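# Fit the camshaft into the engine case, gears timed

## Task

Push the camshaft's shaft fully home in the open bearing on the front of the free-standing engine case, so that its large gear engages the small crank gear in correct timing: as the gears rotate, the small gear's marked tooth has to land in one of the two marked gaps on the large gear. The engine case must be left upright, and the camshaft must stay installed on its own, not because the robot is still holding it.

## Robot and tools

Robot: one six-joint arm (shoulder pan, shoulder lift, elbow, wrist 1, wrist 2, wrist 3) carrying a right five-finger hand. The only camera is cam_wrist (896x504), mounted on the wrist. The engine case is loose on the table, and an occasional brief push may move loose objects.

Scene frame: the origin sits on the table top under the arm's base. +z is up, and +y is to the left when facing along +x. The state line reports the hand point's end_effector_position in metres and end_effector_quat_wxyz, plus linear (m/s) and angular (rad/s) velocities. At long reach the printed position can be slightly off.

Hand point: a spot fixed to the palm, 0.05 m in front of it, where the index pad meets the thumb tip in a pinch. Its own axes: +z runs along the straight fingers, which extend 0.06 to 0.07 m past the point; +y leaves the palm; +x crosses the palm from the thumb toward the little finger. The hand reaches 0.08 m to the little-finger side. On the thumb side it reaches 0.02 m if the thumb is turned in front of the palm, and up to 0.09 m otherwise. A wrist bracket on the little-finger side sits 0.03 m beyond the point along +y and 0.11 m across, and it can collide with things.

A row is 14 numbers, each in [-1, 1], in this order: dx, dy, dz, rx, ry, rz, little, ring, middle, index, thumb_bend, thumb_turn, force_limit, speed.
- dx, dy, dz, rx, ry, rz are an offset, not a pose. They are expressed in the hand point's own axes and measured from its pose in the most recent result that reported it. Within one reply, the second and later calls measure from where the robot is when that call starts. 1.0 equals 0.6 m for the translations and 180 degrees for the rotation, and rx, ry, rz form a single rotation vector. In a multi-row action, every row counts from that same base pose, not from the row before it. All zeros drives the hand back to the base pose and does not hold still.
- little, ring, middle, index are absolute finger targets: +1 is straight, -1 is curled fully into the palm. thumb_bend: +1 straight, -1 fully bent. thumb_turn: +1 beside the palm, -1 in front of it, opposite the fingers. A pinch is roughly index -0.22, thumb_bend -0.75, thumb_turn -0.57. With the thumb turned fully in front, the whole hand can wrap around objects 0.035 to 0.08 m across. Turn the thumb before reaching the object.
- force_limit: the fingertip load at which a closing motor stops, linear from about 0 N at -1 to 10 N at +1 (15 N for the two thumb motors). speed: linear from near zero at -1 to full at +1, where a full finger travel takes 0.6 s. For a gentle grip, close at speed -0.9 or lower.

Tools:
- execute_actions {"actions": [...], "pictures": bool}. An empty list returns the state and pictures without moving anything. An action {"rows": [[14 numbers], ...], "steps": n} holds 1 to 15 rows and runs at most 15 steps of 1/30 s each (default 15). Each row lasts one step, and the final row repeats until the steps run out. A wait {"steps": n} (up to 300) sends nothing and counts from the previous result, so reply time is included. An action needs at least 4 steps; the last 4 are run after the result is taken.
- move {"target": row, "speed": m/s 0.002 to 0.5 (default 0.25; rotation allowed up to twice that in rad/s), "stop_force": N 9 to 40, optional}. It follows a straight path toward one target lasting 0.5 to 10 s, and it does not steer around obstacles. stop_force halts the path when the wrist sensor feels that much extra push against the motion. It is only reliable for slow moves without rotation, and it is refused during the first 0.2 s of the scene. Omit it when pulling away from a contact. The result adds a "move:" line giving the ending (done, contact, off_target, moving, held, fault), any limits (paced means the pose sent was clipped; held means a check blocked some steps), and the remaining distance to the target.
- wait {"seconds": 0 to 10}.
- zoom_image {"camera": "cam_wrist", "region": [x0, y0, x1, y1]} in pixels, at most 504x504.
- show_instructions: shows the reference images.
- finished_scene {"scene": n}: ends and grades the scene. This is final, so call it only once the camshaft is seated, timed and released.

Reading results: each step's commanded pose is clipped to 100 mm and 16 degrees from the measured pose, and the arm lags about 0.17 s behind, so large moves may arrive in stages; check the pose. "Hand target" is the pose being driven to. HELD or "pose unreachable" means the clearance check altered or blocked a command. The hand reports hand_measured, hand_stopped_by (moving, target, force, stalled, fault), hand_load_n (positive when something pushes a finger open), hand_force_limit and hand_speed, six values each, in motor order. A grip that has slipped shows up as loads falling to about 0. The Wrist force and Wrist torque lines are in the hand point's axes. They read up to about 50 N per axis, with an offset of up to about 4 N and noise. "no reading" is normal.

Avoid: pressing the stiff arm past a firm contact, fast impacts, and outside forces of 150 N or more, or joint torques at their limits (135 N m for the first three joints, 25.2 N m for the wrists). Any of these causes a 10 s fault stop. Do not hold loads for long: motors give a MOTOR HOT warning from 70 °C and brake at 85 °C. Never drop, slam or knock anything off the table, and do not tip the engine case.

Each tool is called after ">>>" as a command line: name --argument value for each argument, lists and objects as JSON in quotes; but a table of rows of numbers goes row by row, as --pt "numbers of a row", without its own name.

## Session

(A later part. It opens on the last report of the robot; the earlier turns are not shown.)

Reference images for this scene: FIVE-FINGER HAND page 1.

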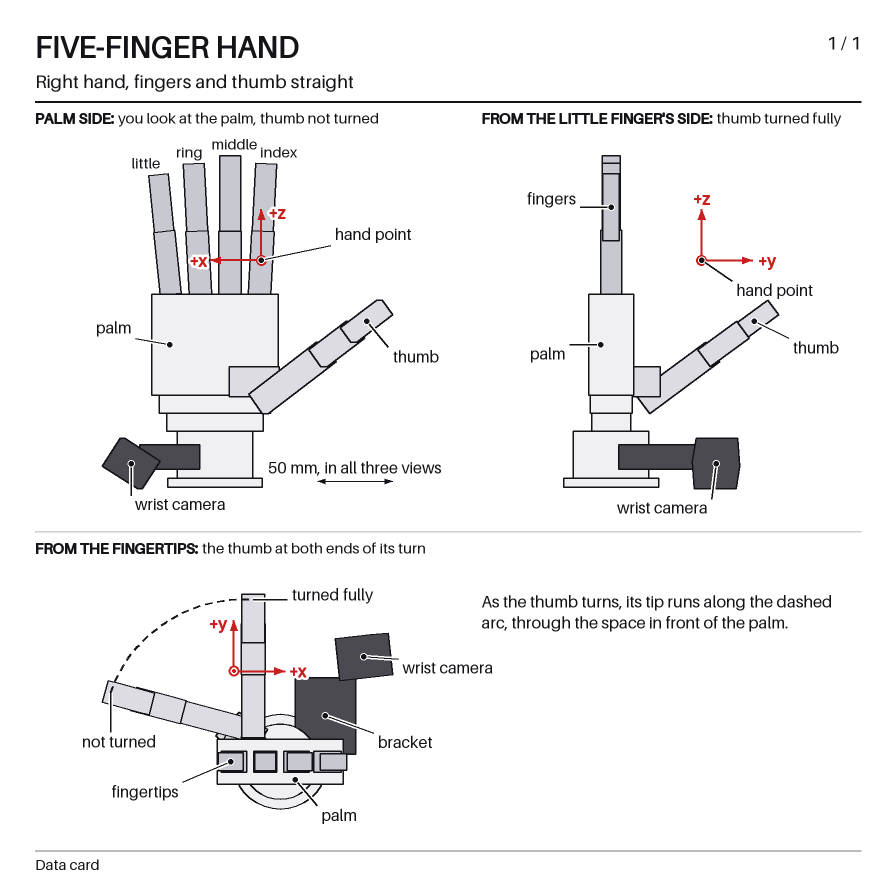

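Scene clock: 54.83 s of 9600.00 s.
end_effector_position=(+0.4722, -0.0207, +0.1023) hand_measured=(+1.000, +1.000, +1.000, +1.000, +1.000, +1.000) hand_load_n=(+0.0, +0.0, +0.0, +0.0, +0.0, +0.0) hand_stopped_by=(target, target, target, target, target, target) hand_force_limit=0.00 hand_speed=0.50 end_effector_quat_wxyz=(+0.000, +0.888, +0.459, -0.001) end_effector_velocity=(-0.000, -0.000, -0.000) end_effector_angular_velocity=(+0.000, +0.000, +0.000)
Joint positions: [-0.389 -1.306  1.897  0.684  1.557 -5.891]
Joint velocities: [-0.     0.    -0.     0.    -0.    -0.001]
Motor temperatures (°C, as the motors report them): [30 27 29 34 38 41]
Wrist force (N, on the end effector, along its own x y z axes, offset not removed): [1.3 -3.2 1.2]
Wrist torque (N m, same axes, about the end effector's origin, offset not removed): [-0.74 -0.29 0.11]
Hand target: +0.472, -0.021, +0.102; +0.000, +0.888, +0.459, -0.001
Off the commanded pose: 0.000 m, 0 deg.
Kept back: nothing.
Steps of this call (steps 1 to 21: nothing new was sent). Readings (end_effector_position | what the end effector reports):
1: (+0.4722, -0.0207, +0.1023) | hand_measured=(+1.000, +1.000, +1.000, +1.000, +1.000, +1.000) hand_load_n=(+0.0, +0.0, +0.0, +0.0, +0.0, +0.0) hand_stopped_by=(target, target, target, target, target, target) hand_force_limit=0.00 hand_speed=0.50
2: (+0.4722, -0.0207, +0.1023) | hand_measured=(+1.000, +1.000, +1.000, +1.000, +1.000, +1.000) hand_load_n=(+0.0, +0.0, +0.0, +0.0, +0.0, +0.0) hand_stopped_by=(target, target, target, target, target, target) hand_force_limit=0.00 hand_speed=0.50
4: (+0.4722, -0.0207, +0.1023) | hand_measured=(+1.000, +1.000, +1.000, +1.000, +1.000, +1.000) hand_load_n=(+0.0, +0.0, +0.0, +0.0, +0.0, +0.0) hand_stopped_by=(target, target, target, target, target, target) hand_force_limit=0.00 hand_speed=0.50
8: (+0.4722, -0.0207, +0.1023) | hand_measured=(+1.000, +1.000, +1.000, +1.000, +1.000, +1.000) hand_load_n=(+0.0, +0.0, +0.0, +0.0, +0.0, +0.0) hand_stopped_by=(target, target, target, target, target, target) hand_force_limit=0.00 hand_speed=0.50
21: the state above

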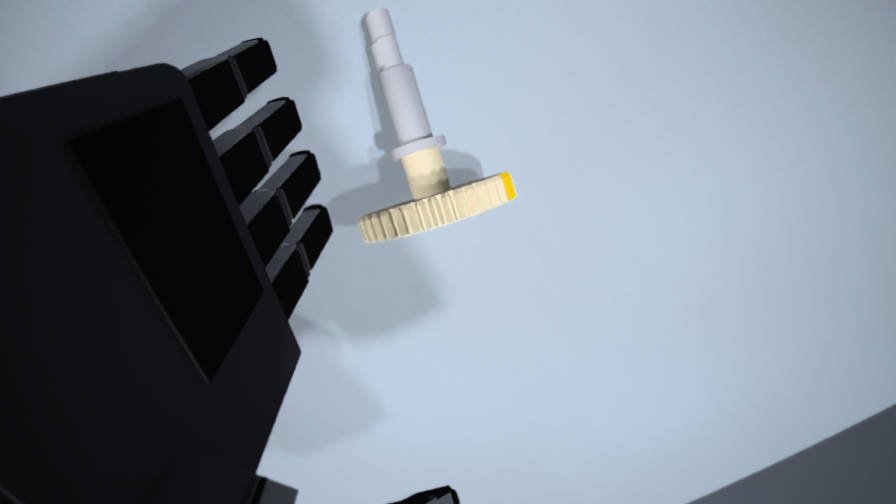

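>>> move --target '[0,-0.005,-0.113,0,0,0,1,1,1,1,1,1,0,0.5]' --speed 0.3

>>> move --target '[0.05,-0.0525,0.0567,0.1471,0.3276,0.2095,1,1,1,0.4,-0.4,-0.57,0,0]' --speed 0.4

Scene clock: 56.43 s of 9600.00 s.
end_effector_position=(+0.4698, -0.0189, +0.1700) hand_measured=(+1.000, +1.000, +1.000, +1.000, +1.000, +1.000) hand_load_n=(+0.0, +0.0, +0.0, +0.0, +0.0, +0.0) hand_stopped_by=(target, target, target, target, target, target) hand_force_limit=0.00 hand_speed=0.50 end_effector_quat_wxyz=(+0.000, +0.888, +0.459, -0.001) end_effector_velocity=(+0.000, -0.000, +0.001) end_effector_angular_velocity=(-0.000, -0.001, +0.001)
Joint positions: [-0.388 -1.432  1.867  0.84   1.557 -5.891]
Joint velocities: [-0.    -0.002 -0.001  0.002 -0.    -0.001]
Motor temperatures (°C, as the motors report them): [30 27 29 34 38 41]
Wrist force (N, on the end effector, along its own x y z axes, offset not removed): [1.5 -1.0 2.1]
Wrist torque (N m, same axes, about the end effector's origin, offset not removed): [-0.45 -0.32 0.20]
Hand target: +0.470, -0.019, +0.170; +0.000, +0.888, +0.459, -0.001
Off the commanded pose: 0.000 m, 0 deg.
Kept back: nothing.
move: done

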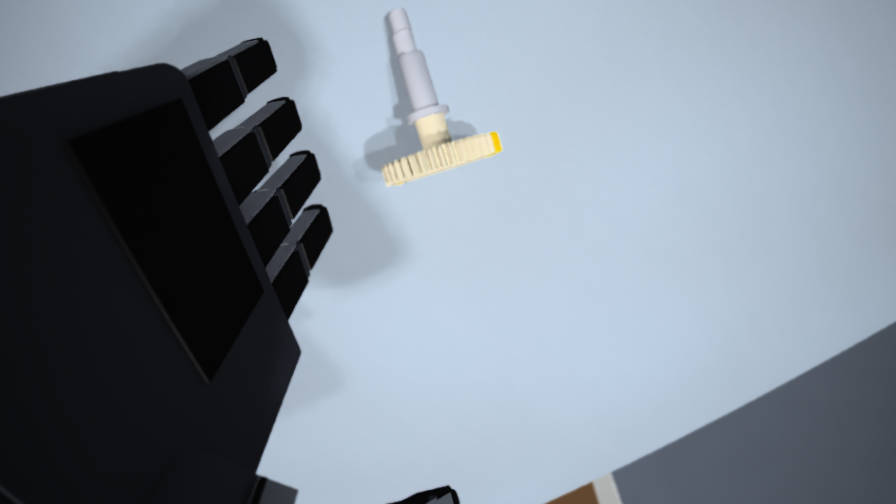

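Scene clock: 58.63 s of 9600.00 s.
end_effector_position=(+0.4617, +0.0242, +0.1357) hand_measured=(+1.000, +1.000, +1.000, +0.400, -0.400, -0.570) hand_load_n=(+0.0, +0.0, +0.0, +0.0, +0.0, +0.0) hand_stopped_by=(target, target, target, target, target, target) hand_force_limit=0.00 hand_speed=0.00 end_effector_quat_wxyz=(-0.410, +0.847, +0.093, +0.325) end_effector_velocity=(-0.001, +0.001, -0.000) end_effector_angular_velocity=(+0.010, -0.000, +0.001)
Joint positions: [-1.019 -1.176  2.219  0.995  0.384 -6.28 ]
Joint velocities: [-0.001  0.01   0.003  0.012 -0.003 -0.02 ]
Motor temperatures (°C, as the motors report them): [30 27 29 34 38 41]
Wrist force (N, on the end effector, along its own x y z axes, offset not removed): [1.2 -3.4 -2.0]
Wrist torque (N m, same axes, about the end effector's origin, offset not removed): [-0.54 -0.03 0.09]
Hand target: +0.462, +0.024, +0.136; -0.410, +0.847, +0.093, +0.325
Off the commanded pose: 0.001 m, 0 deg.
joint sent to its limit — the command would take joint 6 (wrist 3) past its lower limit, so that joint was sent only as far as its limit.
Kept back: nothing.
move: done

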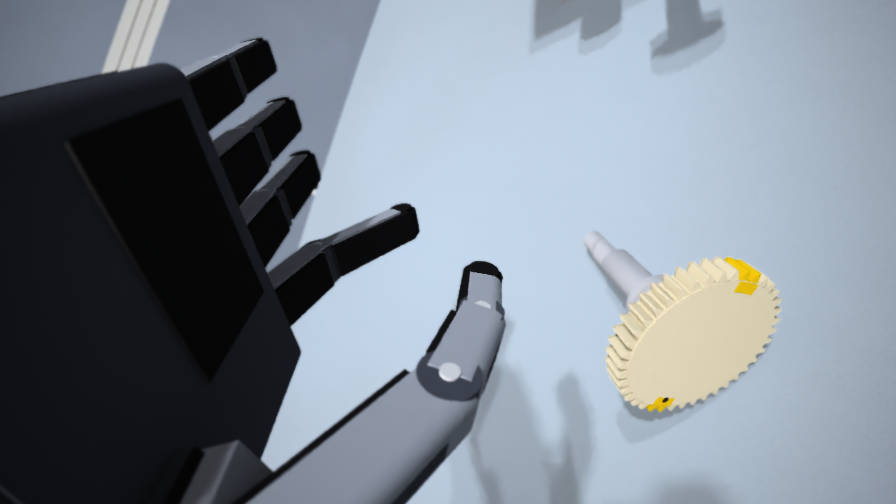

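>>> move --target '[-0.0462,0.0605,0.009,0,-0.0133,0.0822,1,1,1,0.4,-0.4,-0.57,0,0]' --speed 0.2

Scene clock: 60.07 s of 9600.00 s.
end_effector_position=(+0.4583, +0.0078, +0.0931) hand_measured=(+1.000, +1.000, +1.000, +0.400, -0.400, -0.570) hand_load_n=(+0.0, +0.0, +0.0, +0.0, +0.0, +0.0) hand_stopped_by=(target, target, target, target, target, target) hand_force_limit=0.00 hand_speed=0.00 end_effector_quat_wxyz=(-0.446, +0.859, -0.009, +0.252) end_effector_velocity=(+0.000, -0.000, -0.001) end_effector_angular_velocity=(+0.000, +0.008, -0.003)
Joint positions: [-1.002 -1.055  2.107  0.965  0.417 -5.998]
Joint velocities: [ 0.003  0.    -0.005 -0.008  0.002  0.02 ]
Motor temperatures (°C, as the motors report them): [30 27 29 34 38 41]
Wrist force (N, on the end effector, along its own x y z axes, offset not removed): [3.8 -4.1 0.1]
Wrist torque (N m, same axes, about the end effector's origin, offset not removed): [-0.65 -0.49 0.40]
Hand target: +0.458, +0.008, +0.093; -0.446, +0.859, -0.009, +0.252
Off the commanded pose: 0.000 m, 0 deg.
Kept back: nothing.
move: done

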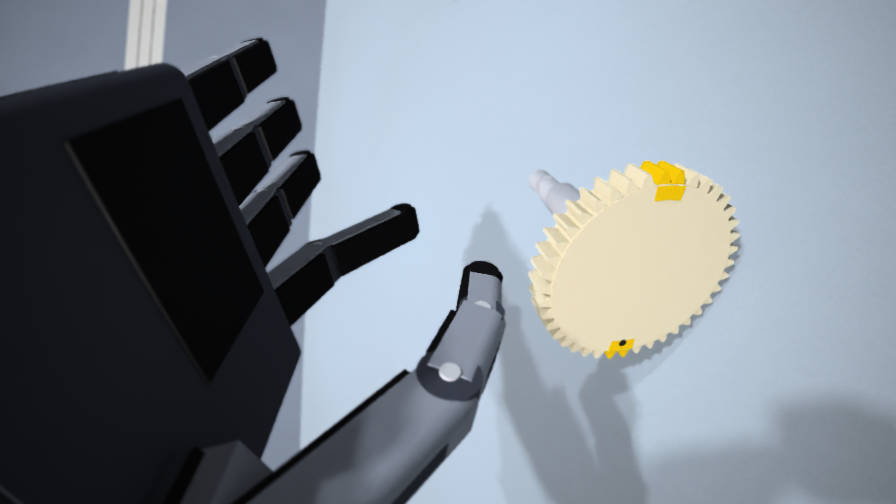

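>>> move --target '[-0.029,0.075,0.0105,0,0,0,1,1,1,0.4,-0.4,-0.57,0,0]' --speed 0.05

Scene clock: 61.80 s of 9600.00 s.
end_effector_position=(+0.4555, -0.0103, +0.0482) hand_measured=(+1.000, +1.000, +1.000, +0.400, -0.400, -0.570) hand_load_n=(+0.0, +0.0, +0.0, +0.0, +0.0, +0.0) hand_stopped_by=(target, target, target, target, target, target) hand_force_limit=0.00 hand_speed=0.00 end_effector_quat_wxyz=(-0.446, +0.859, -0.009, +0.252) end_effector_velocity=(+0.000, -0.001, -0.001) end_effector_angular_velocity=(-0.001, -0.001, -0.001)
Joint positions: [-1.02  -0.922  2.058  0.917  0.425 -6.037]
Joint velocities: [-0.002  0.004 -0.003 -0.001  0.    -0.002]
Motor temperatures (°C, as the motors report them): [30 27 29 34 38 41]
Wrist force (N, on the end effector, along its own x y z axes, offset not removed): [4.9 -1.9 2.5]
Wrist torque (N m, same axes, about the end effector's origin, offset not removed): [-0.62 -0.76 0.42]
Hand target: +0.455, -0.010, +0.048; -0.446, +0.859, -0.009, +0.252
Off the commanded pose: 0.000 m, 0 deg.
Kept back: nothing.
move: done

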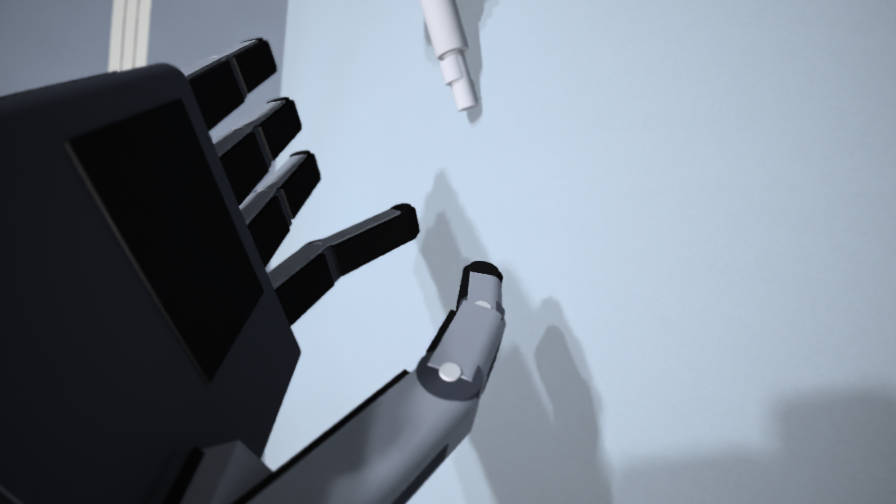

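>>> move --target '[0.08,-0.15,-0.1,0,0,0.03,1,1,1,0.4,-0.4,-0.57,0,0]' --speed 0.3

>>> wait --seconds 0.6

Scene clock: 63.07 s of 9600.00 s.
end_effector_position=(+0.4518, -0.0132, +0.1663) hand_measured=(+1.000, +1.000, +1.000, +0.400, -0.400, -0.570) hand_load_n=(+0.0, +0.0, +0.0, +0.0, +0.0, +0.0) hand_stopped_by=(target, target, target, target, target, target) hand_force_limit=0.00 hand_speed=0.00 end_effector_quat_wxyz=(-0.458, +0.857, -0.049, +0.231) end_effector_velocity=(-0.001, -0.001, +0.001) end_effector_angular_velocity=(+0.002, +0.001, -0.001)
Joint positions: [-1.1   -1.214  2.141  1.268  0.467 -6.1  ]
Joint velocities: [-0.004 -0.001  0.002  0.008  0.002 -0.007]
Motor temperatures (°C, as the motors report them): [30 27 29 34 38 41]
Wrist force (N, on the end effector, along its own x y z axes, offset not removed): [1.7 -3.9 -0.2]
Wrist torque (N m, same axes, about the end effector's origin, offset not removed): [-0.62 -0.31 0.20]
Hand target: +0.452, -0.013, +0.166; -0.458, +0.857, -0.049, +0.231
Off the commanded pose: 0.000 m, 0 deg.
Kept back: nothing.
move: done

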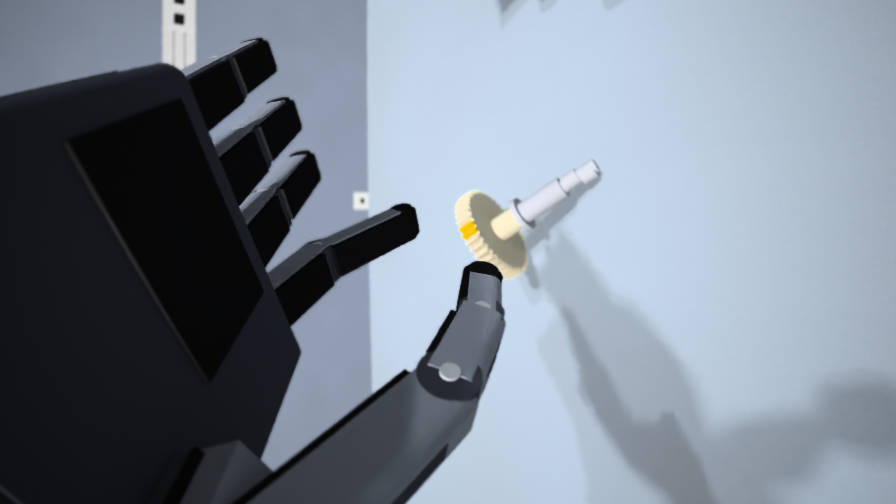

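Scene clock: 63.67 s of 9600.00 s.
end_effector_position=(+0.4518, -0.0132, +0.1664) hand_measured=(+1.000, +1.000, +1.000, +0.400, -0.400, -0.570) hand_load_n=(+0.0, +0.0, +0.0, +0.0, +0.0, +0.0) hand_stopped_by=(target, target, target, target, target, target) hand_force_limit=0.00 hand_speed=0.00 end_effector_quat_wxyz=(-0.458, +0.857, -0.049, +0.231) end_effector_velocity=(+0.000, -0.001, +0.000) end_effector_angular_velocity=(-0.001, -0.000, -0.002)
Joint positions: [-1.1   -1.214  2.141  1.269  0.467 -6.101]
Joint velocities: [-0.003 -0.    -0.     0.001  0.    -0.001]
Motor temperatures (°C, as the motors report them): [30 27 29 34 38 41]
Wrist force (N, on the end effector, along its own x y z axes, offset not removed): [2.2 -2.1 3.1]
Wrist torque (N m, same axes, about the end effector's origin, offset not removed): [-0.57 -0.54 0.22]
Hand target: +0.452, -0.013, +0.166; -0.458, +0.857, -0.049, +0.231
Off the commanded pose: 0.000 m, 0 deg.
Kept back: nothing.
Steps of this call (steps 1 to 18: nothing new was sent). Readings (end_effector_position | what the end effector reports):
1: (+0.4518, -0.0132, +0.1663) | hand_measured=(+1.000, +1.000, +1.000, +0.400, -0.400, -0.570) hand_load_n=(+0.0, +0.0, +0.0, +0.0, +0.0, +0.0) hand_stopped_by=(target, target, target, target, target, target) hand_force_limit=0.00 hand_speed=0.00
2: (+0.4518, -0.0132, +0.1663) | hand_measured=(+1.000, +1.000, +1.000, +0.400, -0.400, -0.570) hand_load_n=(+0.0, +0.0, +0.0, +0.0, +0.0, +0.0) hand_stopped_by=(target, target, target, target, target, target) hand_force_limit=0.00 hand_speed=0.00
4: (+0.4518, -0.0132, +0.1664) | hand_measured=(+1.000, +1.000, +1.000, +0.400, -0.400, -0.570) hand_load_n=(+0.0, +0.0, +0.0, +0.0, +0.0, +0.0) hand_stopped_by=(target, target, target, target, target, target) hand_force_limit=0.00 hand_speed=0.00
8: (+0.4518, -0.0132, +0.1664) | hand_measured=(+1.000, +1.000, +1.000, +0.400, -0.400, -0.570) hand_load_n=(+0.0, +0.0, +0.0, +0.0, +0.0, +0.0) hand_stopped_by=(target, target, target, target, target, target) hand_force_limit=0.00 hand_speed=0.00
18: the state above

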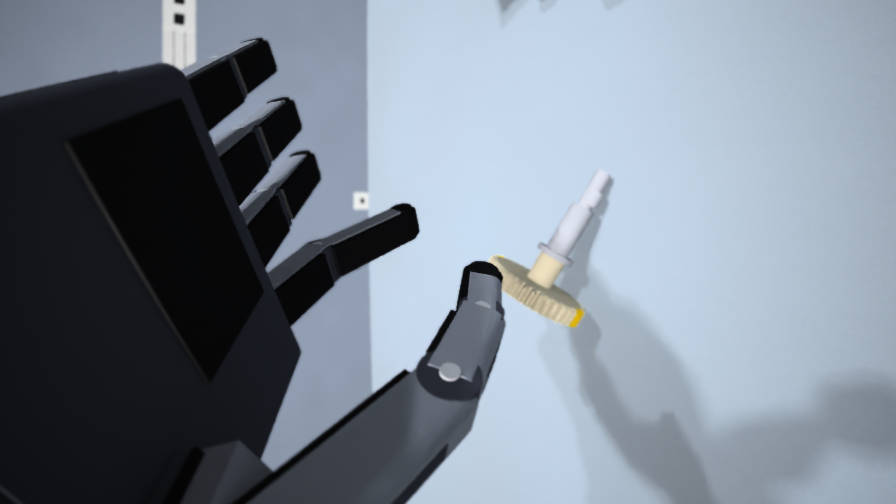

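>>> wait --seconds 0.6

>>> wait --seconds 0.7

>>> wait --seconds 0.7

Scene clock: 64.37 s of 9600.00 s.
end_effector_position=(+0.4518, -0.0132, +0.1664) hand_measured=(+1.000, +1.000, +1.000, +0.400, -0.400, -0.570) hand_load_n=(+0.0, +0.0, +0.0, +0.0, +0.0, +0.0) hand_stopped_by=(target, target, target, target, target, target) hand_force_limit=0.00 hand_speed=0.00 end_effector_quat_wxyz=(-0.458, +0.857, -0.049, +0.231) end_effector_velocity=(-0.000, -0.001, -0.000) end_effector_angular_velocity=(+0.001, +0.001, -0.002)
Joint positions: [-1.1   -1.214  2.141  1.269  0.467 -6.101]
Joint velocities: [-0.002  0.001  0.     0.    -0.     0.001]
Motor temperatures (°C, as the motors report them): [30 27 29 34 38 41]
Wrist force (N, on the end effector, along its own x y z axes, offset not removed): [1.9 -1.2 0.2]
Wrist torque (N m, same axes, about the end effector's origin, offset not removed): [-0.35 -0.30 0.16]
Hand target: +0.452, -0.013, +0.166; -0.458, +0.857, -0.049, +0.231
Off the commanded pose: 0.000 m, 0 deg.
Kept back: nothing.
Steps of this call (steps 1 to 21: nothing new was sent). Readings (end_effector_position | what the end effector reports):
1: (+0.4518, -0.0132, +0.1664) | hand_measured=(+1.000, +1.000, +1.000, +0.400, -0.400, -0.570) hand_load_n=(+0.0, +0.0, +0.0, +0.0, +0.0, +0.0) hand_stopped_by=(target, target, target, target, target, target) hand_force_limit=0.00 hand_speed=0.00
2: (+0.4518, -0.0132, +0.1664) | hand_measured=(+1.000, +1.000, +1.000, +0.400, -0.400, -0.570) hand_load_n=(+0.0, +0.0, +0.0, +0.0, +0.0, +0.0) hand_stopped_by=(target, target, target, target, target, target) hand_force_limit=0.00 hand_speed=0.00
4: (+0.4518, -0.0132, +0.1664) | hand_measured=(+1.000, +1.000, +1.000, +0.400, -0.400, -0.570) hand_load_n=(+0.0, +0.0, +0.0, +0.0, +0.0, +0.0) hand_stopped_by=(target, target, target, target, target, target) hand_force_limit=0.00 hand_speed=0.00
8: (+0.4518, -0.0132, +0.1664) | hand_measured=(+1.000, +1.000, +1.000, +0.400, -0.400, -0.570) hand_load_n=(+0.0, +0.0, +0.0, +0.0, +0.0, +0.0) hand_stopped_by=(target, target, target, target, target, target) hand_force_limit=0.00 hand_speed=0.00
21: the state above

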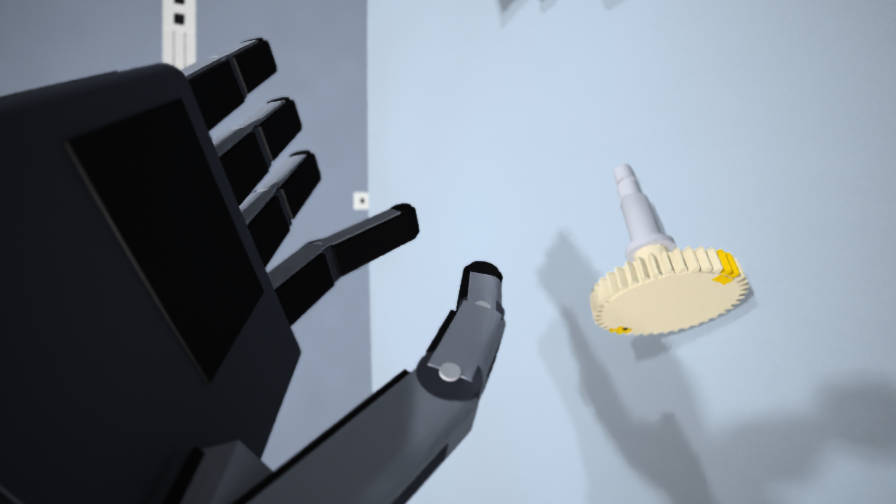

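Scene clock: 65.07 s of 9600.00 s.
end_effector_position=(+0.4518, -0.0132, +0.1664) hand_measured=(+1.000, +1.000, +1.000, +0.400, -0.400, -0.570) hand_load_n=(+0.0, +0.0, +0.0, +0.0, +0.0, +0.0) hand_stopped_by=(target, target, target, target, target, target) hand_force_limit=0.00 hand_speed=0.00 end_effector_quat_wxyz=(-0.458, +0.857, -0.049, +0.231) end_effector_velocity=(+0.000, +0.000, +0.001) end_effector_angular_velocity=(-0.002, -0.001, +0.001)
Joint positions: [-1.1   -1.214  2.141  1.269  0.467 -6.101]
Joint velocities: [ 0.001 -0.002 -0.001  0.    -0.     0.001]
Motor temperatures (°C, as the motors report them): [30 27 29 34 38 41]
Wrist force (N, on the end effector, along its own x y z axes, offset not removed): [3.8 -2.8 0.4]
Wrist torque (N m, same axes, about the end effector's origin, offset not removed): [-0.43 -0.61 0.42]
Hand target: +0.452, -0.013, +0.166; -0.458, +0.857, -0.049, +0.231
Off the commanded pose: 0.000 m, 0 deg.
Kept back: nothing.
Steps of this call (steps 1 to 21: nothing new was sent). Readings (end_effector_position | what the end effector reports):
1: (+0.4518, -0.0132, +0.1664) | hand_measured=(+1.000, +1.000, +1.000, +0.400, -0.400, -0.570) hand_load_n=(+0.0, +0.0, +0.0, +0.0, +0.0, +0.0) hand_stopped_by=(target, target, target, target, target, target) hand_force_limit=0.00 hand_speed=0.00
2: (+0.4518, -0.0132, +0.1664) | hand_measured=(+1.000, +1.000, +1.000, +0.400, -0.400, -0.570) hand_load_n=(+0.0, +0.0, +0.0, +0.0, +0.0, +0.0) hand_stopped_by=(target, target, target, target, target, target) hand_force_limit=0.00 hand_speed=0.00
4: (+0.4518, -0.0132, +0.1664) | hand_measured=(+1.000, +1.000, +1.000, +0.400, -0.400, -0.570) hand_load_n=(+0.0, +0.0, +0.0, +0.0, +0.0, +0.0) hand_stopped_by=(target, target, target, target, target, target) hand_force_limit=0.00 hand_speed=0.00
8: (+0.4518, -0.0132, +0.1664) | hand_measured=(+1.000, +1.000, +1.000, +0.400, -0.400, -0.570) hand_load_n=(+0.0, +0.0, +0.0, +0.0, +0.0, +0.0) hand_stopped_by=(target, target, target, target, target, target) hand_force_limit=0.00 hand_speed=0.00
21: the state above

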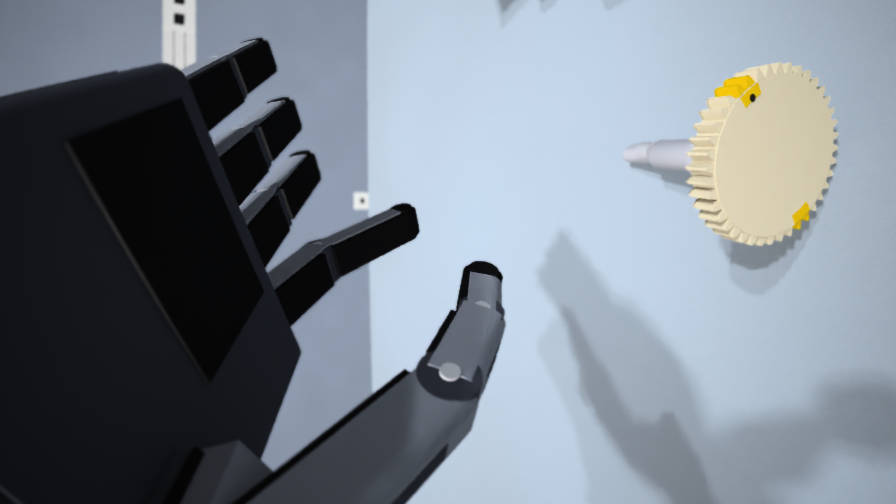

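Scene clock: 65.77 s of 9600.00 s.
end_effector_position=(+0.4518, -0.0132, +0.1664) hand_measured=(+1.000, +1.000, +1.000, +0.400, -0.400, -0.570) hand_load_n=(+0.0, +0.0, +0.0, +0.0, +0.0, +0.0) hand_stopped_by=(target, target, target, target, target, target) hand_force_limit=0.00 hand_speed=0.00 end_effector_quat_wxyz=(-0.458, +0.857, -0.049, +0.231) end_effector_velocity=(+0.000, +0.000, +0.000) end_effector_angular_velocity=(-0.002, -0.002, +0.002)
Joint positions: [-1.1   -1.214  2.141  1.269  0.467 -6.101]
Joint velocities: [ 0.001 -0.001 -0.    -0.001  0.    -0.001]
Motor temperatures (°C, as the motors report them): [30 27 29 34 38 41]
Wrist force (N, on the end effector, along its own x y z axes, offset not removed): [-0.4 -4.0 -2.1]
Wrist torque (N m, same axes, about the end effector's origin, offset not removed): [-0.44 0.16 0.07]
Hand target: +0.452, -0.013, +0.166; -0.458, +0.857, -0.049, +0.231
Off the commanded pose: 0.000 m, 0 deg.
Kept back: nothing.
Steps of this call (steps 1 to 21: nothing new was sent). Readings (end_effector_position | what the end effector reports):
1: (+0.4518, -0.0132, +0.1664) | hand_measured=(+1.000, +1.000, +1.000, +0.400, -0.400, -0.570) hand_load_n=(+0.0, +0.0, +0.0, +0.0, +0.0, +0.0) hand_stopped_by=(target, target, target, target, target, target) hand_force_limit=0.00 hand_speed=0.00
2: (+0.4518, -0.0132, +0.1664) | hand_measured=(+1.000, +1.000, +1.000, +0.400, -0.400, -0.570) hand_load_n=(+0.0, +0.0, +0.0, +0.0, +0.0, +0.0) hand_stopped_by=(target, target, target, target, target, target) hand_force_limit=0.00 hand_speed=0.00
4: (+0.4518, -0.0132, +0.1664) | hand_measured=(+1.000, +1.000, +1.000, +0.400, -0.400, -0.570) hand_load_n=(+0.0, +0.0, +0.0, +0.0, +0.0, +0.0) hand_stopped_by=(target, target, target, target, target, target) hand_force_limit=0.00 hand_speed=0.00
8: (+0.4518, -0.0132, +0.1664) | hand_measured=(+1.000, +1.000, +1.000, +0.400, -0.400, -0.570) hand_load_n=(+0.0, +0.0, +0.0, +0.0, +0.0, +0.0) hand_stopped_by=(target, target, target, target, target, target) hand_force_limit=0.00 hand_speed=0.00
21: the state above

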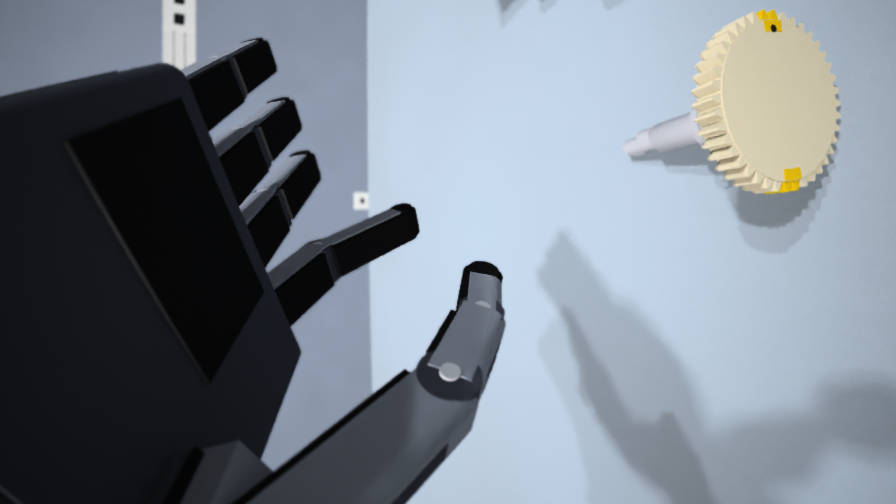

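>>> move --target '[-0.006,0.007,-0.0167,-0.2409,-0.2563,-0.2326,1,1,1,1,1,1,0,0.5]' --speed 0.45

>>> wait --seconds 0.4

Scene clock: 68.43 s of 9600.00 s.
end_effector_position=(+0.4445, -0.0226, +0.1666) hand_measured=(+1.000, +1.000, +1.000, +1.000, +1.000, +1.000) hand_load_n=(+0.0, +0.0, +0.0, +0.0, +0.0, +0.0) hand_stopped_by=(target, target, target, target, target, target) hand_force_limit=0.00 hand_speed=0.50 end_effector_quat_wxyz=(+0.001, +0.940, +0.342, -0.000) end_effector_velocity=(-0.000, -0.001, -0.000) end_effector_angular_velocity=(-0.007, +0.002, +0.002)
Joint positions: [-0.388 -1.444  1.898  0.82   1.556 -5.633]
Joint velocities: [ 0.004  0.003 -0.001 -0.002  0.009  0.001]
Motor temperatures (°C, as the motors report them): [30 27 29 34 38 41]
Wrist force (N, on the end effector, along its own x y z axes, offset not removed): [3.9 -1.9 0.3]
Wrist torque (N m, same axes, about the end effector's origin, offset not removed): [-0.37 -0.65 0.31]
Hand target: +0.445, -0.023, +0.167; +0.001, +0.940, +0.342, -0.000
Off the commanded pose: 0.000 m, 0 deg.
Kept back: nothing.
move: done

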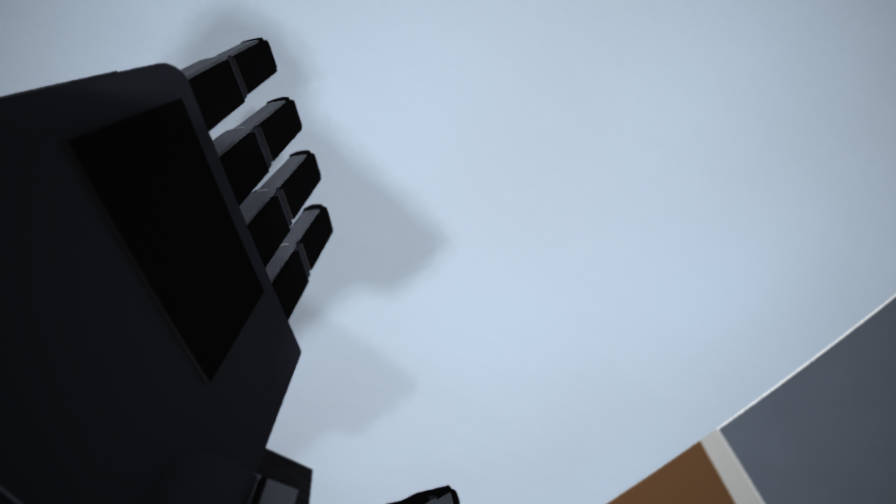

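Scene clock: 68.83 s of 9600.00 s.
end_effector_position=(+0.4445, -0.0226, +0.1666) hand_measured=(+1.000, +1.000, +1.000, +1.000, +1.000, +1.000) hand_load_n=(+0.0, +0.0, +0.0, +0.0, +0.0, +0.0) hand_stopped_by=(target, target, target, target, target, target) hand_force_limit=0.00 hand_speed=0.50 end_effector_quat_wxyz=(+0.001, +0.940, +0.342, -0.000) end_effector_velocity=(+0.000, -0.000, -0.000) end_effector_angular_velocity=(-0.000, +0.000, -0.000)
Joint positions: [-0.388 -1.444  1.898  0.82   1.557 -5.633]
Joint velocities: [-0.     0.001 -0.    -0.     0.    -0.   ]
Motor temperatures (°C, as the motors report them): [30 27 29 34 38 41]
Wrist force (N, on the end effector, along its own x y z axes, offset not removed): [-1.5 -2.5 0.6]
Wrist torque (N m, same axes, about the end effector's origin, offset not removed): [-0.47 0.01 0.06]
Hand target: +0.445, -0.023, +0.167; +0.001, +0.940, +0.342, -0.000
Off the commanded pose: 0.000 m, 0 deg.
Kept back: nothing.
Steps of this call (steps 1 to 12: nothing new was sent). Readings (end_effector_position | what the end effector reports):
1: (+0.4445, -0.0226, +0.1666) | hand_measured=(+1.000, +1.000, +1.000, +1.000, +1.000, +1.000) hand_load_n=(+0.0, +0.0, +0.0, +0.0, +0.0, +0.0) hand_stopped_by=(target, target, target, target, target, target) hand_force_limit=0.00 hand_speed=0.50
2: (+0.4445, -0.0226, +0.1666) | hand_measured=(+1.000, +1.000, +1.000, +1.000, +1.000, +1.000) hand_load_n=(+0.0, +0.0, +0.0, +0.0, +0.0, +0.0) hand_stopped_by=(target, target, target, target, target, target) hand_force_limit=0.00 hand_speed=0.50
4: (+0.4445, -0.0226, +0.1666) | hand_measured=(+1.000, +1.000, +1.000, +1.000, +1.000, +1.000) hand_load_n=(+0.0, +0.0, +0.0, +0.0, +0.0, +0.0) hand_stopped_by=(target, target, target, target, target, target) hand_force_limit=0.00 hand_speed=0.50
8: (+0.4445, -0.0226, +0.1666) | hand_measured=(+1.000, +1.000, +1.000, +1.000, +1.000, +1.000) hand_load_n=(+0.0, +0.0, +0.0, +0.0, +0.0, +0.0) hand_stopped_by=(target, target, target, target, target, target) hand_force_limit=0.00 hand_speed=0.50
12: the state above

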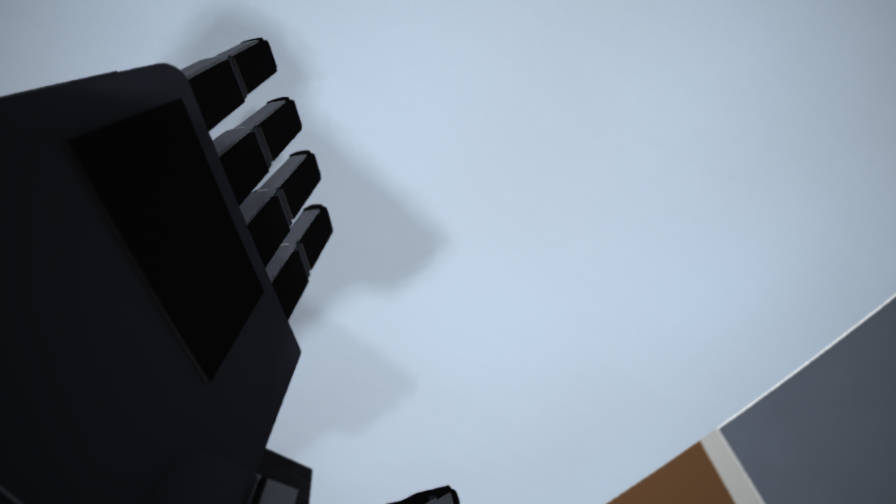

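>>> move --target '[0.3,0.05,-0.12,0,0,0,1,1,1,1,1,1,0,0.5]' --speed 0.4

>>> wait --seconds 0.5

Scene clock: 70.27 s of 9600.00 s.
end_effector_position=(+0.6015, +0.0701, +0.2387) hand_measured=(+1.000, +1.000, +1.000, +1.000, +1.000, +1.000) hand_load_n=(+0.0, +0.0, +0.0, +0.0, +0.0, +0.0) hand_stopped_by=(target, target, target, target, target, target) hand_force_limit=0.00 hand_speed=0.50 end_effector_quat_wxyz=(+0.001, +0.940, +0.342, -0.000) end_effector_velocity=(+0.001, +0.001, +0.000) end_effector_angular_velocity=(-0.001, +0.003, -0.000)
Joint positions: [-0.11  -1.146  1.22   1.207  1.638 -5.367]
Joint velocities: [ 0.003  0.006 -0.01   0.007  0.001  0.003]
Motor temperatures (°C, as the motors report them): [30 27 29 34 38 41]
Wrist force (N, on the end effector, along its own x y z axes, offset not removed): [-0.4 -1.4 0.9]
Wrist torque (N m, same axes, about the end effector's origin, offset not removed): [-0.25 0.01 0.11]
Hand target: +0.602, +0.070, +0.239; +0.001, +0.940, +0.342, -0.000
Off the commanded pose: 0.000 m, 0 deg.
Kept back: nothing.
move: done

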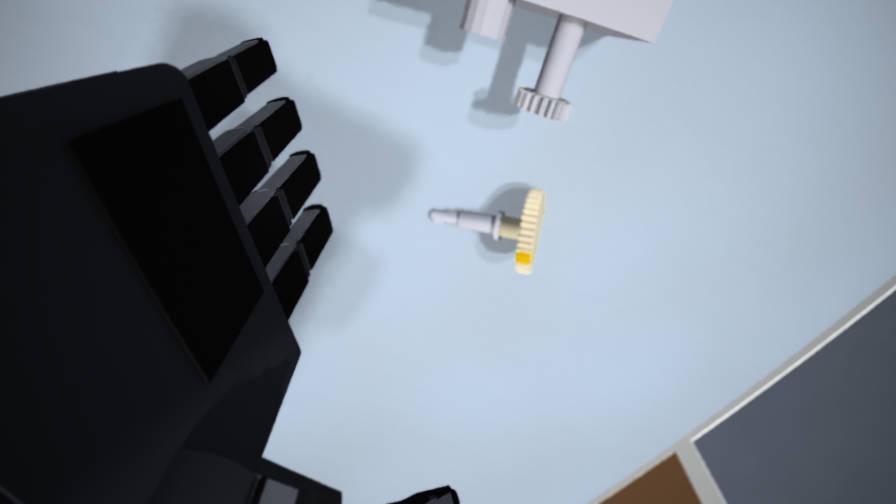

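Scene clock: 70.77 s of 9600.00 s.
end_effector_position=(+0.6016, +0.0701, +0.2388) hand_measured=(+1.000, +1.000, +1.000, +1.000, +1.000, +1.000) hand_load_n=(+0.0, +0.0, +0.0, +0.0, +0.0, +0.0) hand_stopped_by=(target, target, target, target, target, target) hand_force_limit=0.00 hand_speed=0.50 end_effector_quat_wxyz=(+0.001, +0.940, +0.342, -0.000) end_effector_velocity=(+0.000, +0.000, -0.001) end_effector_angular_velocity=(+0.000, +0.001, +0.001)
Joint positions: [-0.11  -1.146  1.219  1.208  1.638 -5.367]
Joint velocities: [ 0.     0.002 -0.    -0.     0.    -0.001]
Motor temperatures (°C, as the motors report them): [30 27 29 34 38 41]
Wrist force (N, on the end effector, along its own x y z axes, offset not removed): [2.4 -3.0 1.6]
Wrist torque (N m, same axes, about the end effector's origin, offset not removed): [-0.59 -0.41 0.31]
Hand target: +0.602, +0.070, +0.239; +0.001, +0.940, +0.342, -0.000
Off the commanded pose: 0.000 m, 0 deg.
Kept back: nothing.
Steps of this call (steps 1 to 15: nothing new was sent). Readings (end_effector_position | what the end effector reports):
1: (+0.6015, +0.0701, +0.2388) | hand_measured=(+1.000, +1.000, +1.000, +1.000, +1.000, +1.000) hand_load_n=(+0.0, +0.0, +0.0, +0.0, +0.0, +0.0) hand_stopped_by=(target, target, target, target, target, target) hand_force_limit=0.00 hand_speed=0.50
2: (+0.6016, +0.0701, +0.2388) | hand_measured=(+1.000, +1.000, +1.000, +1.000, +1.000, +1.000) hand_load_n=(+0.0, +0.0, +0.0, +0.0, +0.0, +0.0) hand_stopped_by=(target, target, target, target, target, target) hand_force_limit=0.00 hand_speed=0.50
4: (+0.6016, +0.0701, +0.2388) | hand_measured=(+1.000, +1.000, +1.000, +1.000, +1.000, +1.000) hand_load_n=(+0.0, +0.0, +0.0, +0.0, +0.0, +0.0) hand_stopped_by=(target, target, target, target, target, target) hand_force_limit=0.00 hand_speed=0.50
8: (+0.6016, +0.0701, +0.2388) | hand_measured=(+1.000, +1.000, +1.000, +1.000, +1.000, +1.000) hand_load_n=(+0.0, +0.0, +0.0, +0.0, +0.0, +0.0) hand_stopped_by=(target, target, target, target, target, target) hand_force_limit=0.00 hand_speed=0.50
15: the state above

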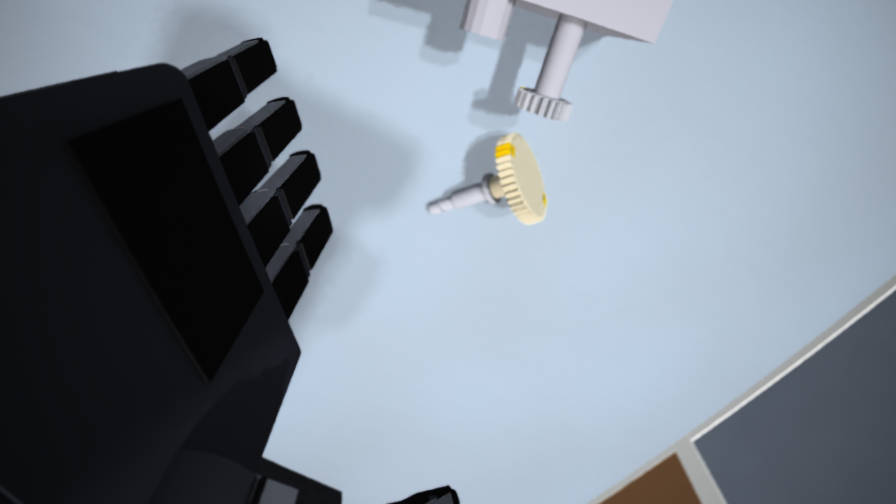

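>>> move --target '[-0.1428,-0.0075,0.123,0,0,0.3056,1,1,1,1,1,1,0,0.5]' --speed 0.45

>>> execute_actions --actions '[{"steps":6}]' --pictures true

Scene clock: 72.87 s of 9600.00 s.
end_effector_position=(+0.5332, +0.0186, +0.1650) hand_measured=(+1.000, +1.000, +1.000, +1.000, +1.000, +1.000) hand_load_n=(+0.0, +0.0, +0.0, +0.0, +0.0, +0.0) hand_stopped_by=(target, target, target, target, target, target) hand_force_limit=0.00 hand_speed=0.50 end_effector_quat_wxyz=(+0.001, +0.991, -0.130, +0.000) end_effector_velocity=(-0.000, -0.001, -0.000) end_effector_angular_velocity=(-0.001, -0.002, -0.009)
Joint positions: [-0.261 -1.132  1.378  1.03   1.594 -4.552]
Joint velocities: [-0.002 -0.001  0.001 -0.002 -0.     0.007]
Motor temperatures (°C, as the motors report them): [30 27 29 34 38 41]
Wrist force (N, on the end effector, along its own x y z axes, offset not removed): [1.7 0.5 2.1]
Wrist torque (N m, same axes, about the end effector's origin, offset not removed): [-0.03 -0.22 0.28]
Hand target: +0.533, +0.019, +0.165; +0.001, +0.991, -0.131, +0.000
Off the commanded pose: 0.000 m, 0 deg.
Kept back: nothing.
move: done

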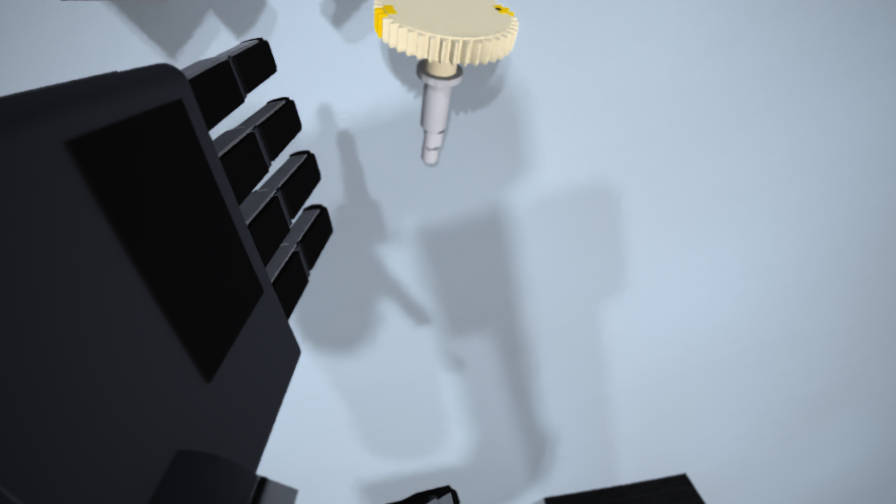

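Scene clock: 73.07 s of 9600.00 s.
end_effector_position=(+0.5332, +0.0185, +0.1650) hand_measured=(+1.000, +1.000, +1.000, +1.000, +1.000, +1.000) hand_load_n=(+0.0, +0.0, +0.0, +0.0, +0.0, +0.0) hand_stopped_by=(target, target, target, target, target, target) hand_force_limit=0.00 hand_speed=0.50 end_effector_quat_wxyz=(+0.001, +0.991, -0.131, +0.000) end_effector_velocity=(+0.001, +0.000, +0.000) end_effector_angular_velocity=(-0.000, -0.003, -0.000)
Joint positions: [-0.261 -1.133  1.378  1.029  1.594 -4.552]
Joint velocities: [ 0.001 -0.001 -0.    -0.001  0.     0.001]
Motor temperatures (°C, as the motors report them): [30 27 29 34 38 41]
Wrist force (N, on the end effector, along its own x y z axes, offset not removed): [2.5 -2.8 0.7]
Wrist torque (N m, same axes, about the end effector's origin, offset not removed): [-0.53 -0.52 0.24]
Hand target: +0.533, +0.019, +0.165; +0.001, +0.991, -0.131, +0.000
Off the commanded pose: 0.000 m, 0 deg.
Kept back: nothing.
Steps of this call (steps 1 to 6: nothing new was sent). Readings (end_effector_position | what the end effector reports):
1: (+0.5332, +0.0185, +0.1650) | hand_measured=(+1.000, +1.000, +1.000, +1.000, +1.000, +1.000) hand_load_n=(+0.0, +0.0, +0.0, +0.0, +0.0, +0.0) hand_stopped_by=(target, target, target, target, target, target) hand_force_limit=0.00 hand_speed=0.50
2: (+0.5332, +0.0185, +0.1650) | hand_measured=(+1.000, +1.000, +1.000, +1.000, +1.000, +1.000) hand_load_n=(+0.0, +0.0, +0.0, +0.0, +0.0, +0.0) hand_stopped_by=(target, target, target, target, target, target) hand_force_limit=0.00 hand_speed=0.50
4: (+0.5332, +0.0185, +0.1650) | hand_measured=(+1.000, +1.000, +1.000, +1.000, +1.000, +1.000) hand_load_n=(+0.0, +0.0, +0.0, +0.0, +0.0, +0.0) hand_stopped_by=(target, target, target, target, target, target) hand_force_limit=0.00 hand_speed=0.50
6: the state above

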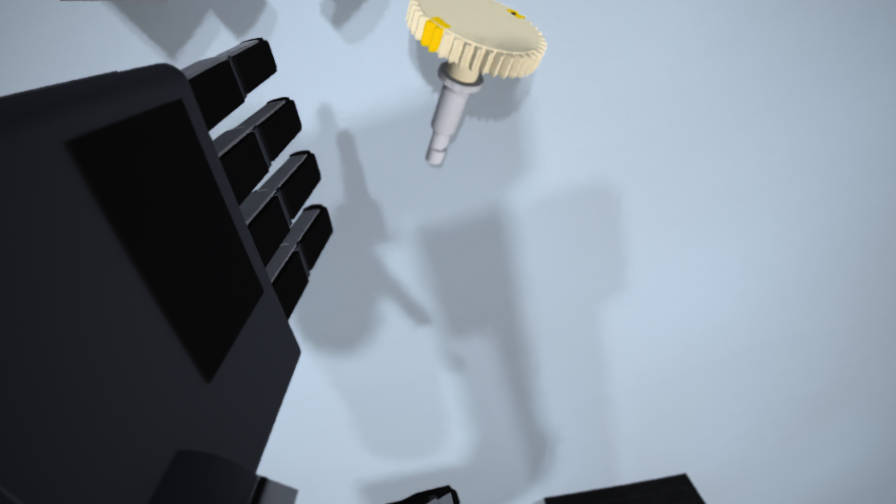

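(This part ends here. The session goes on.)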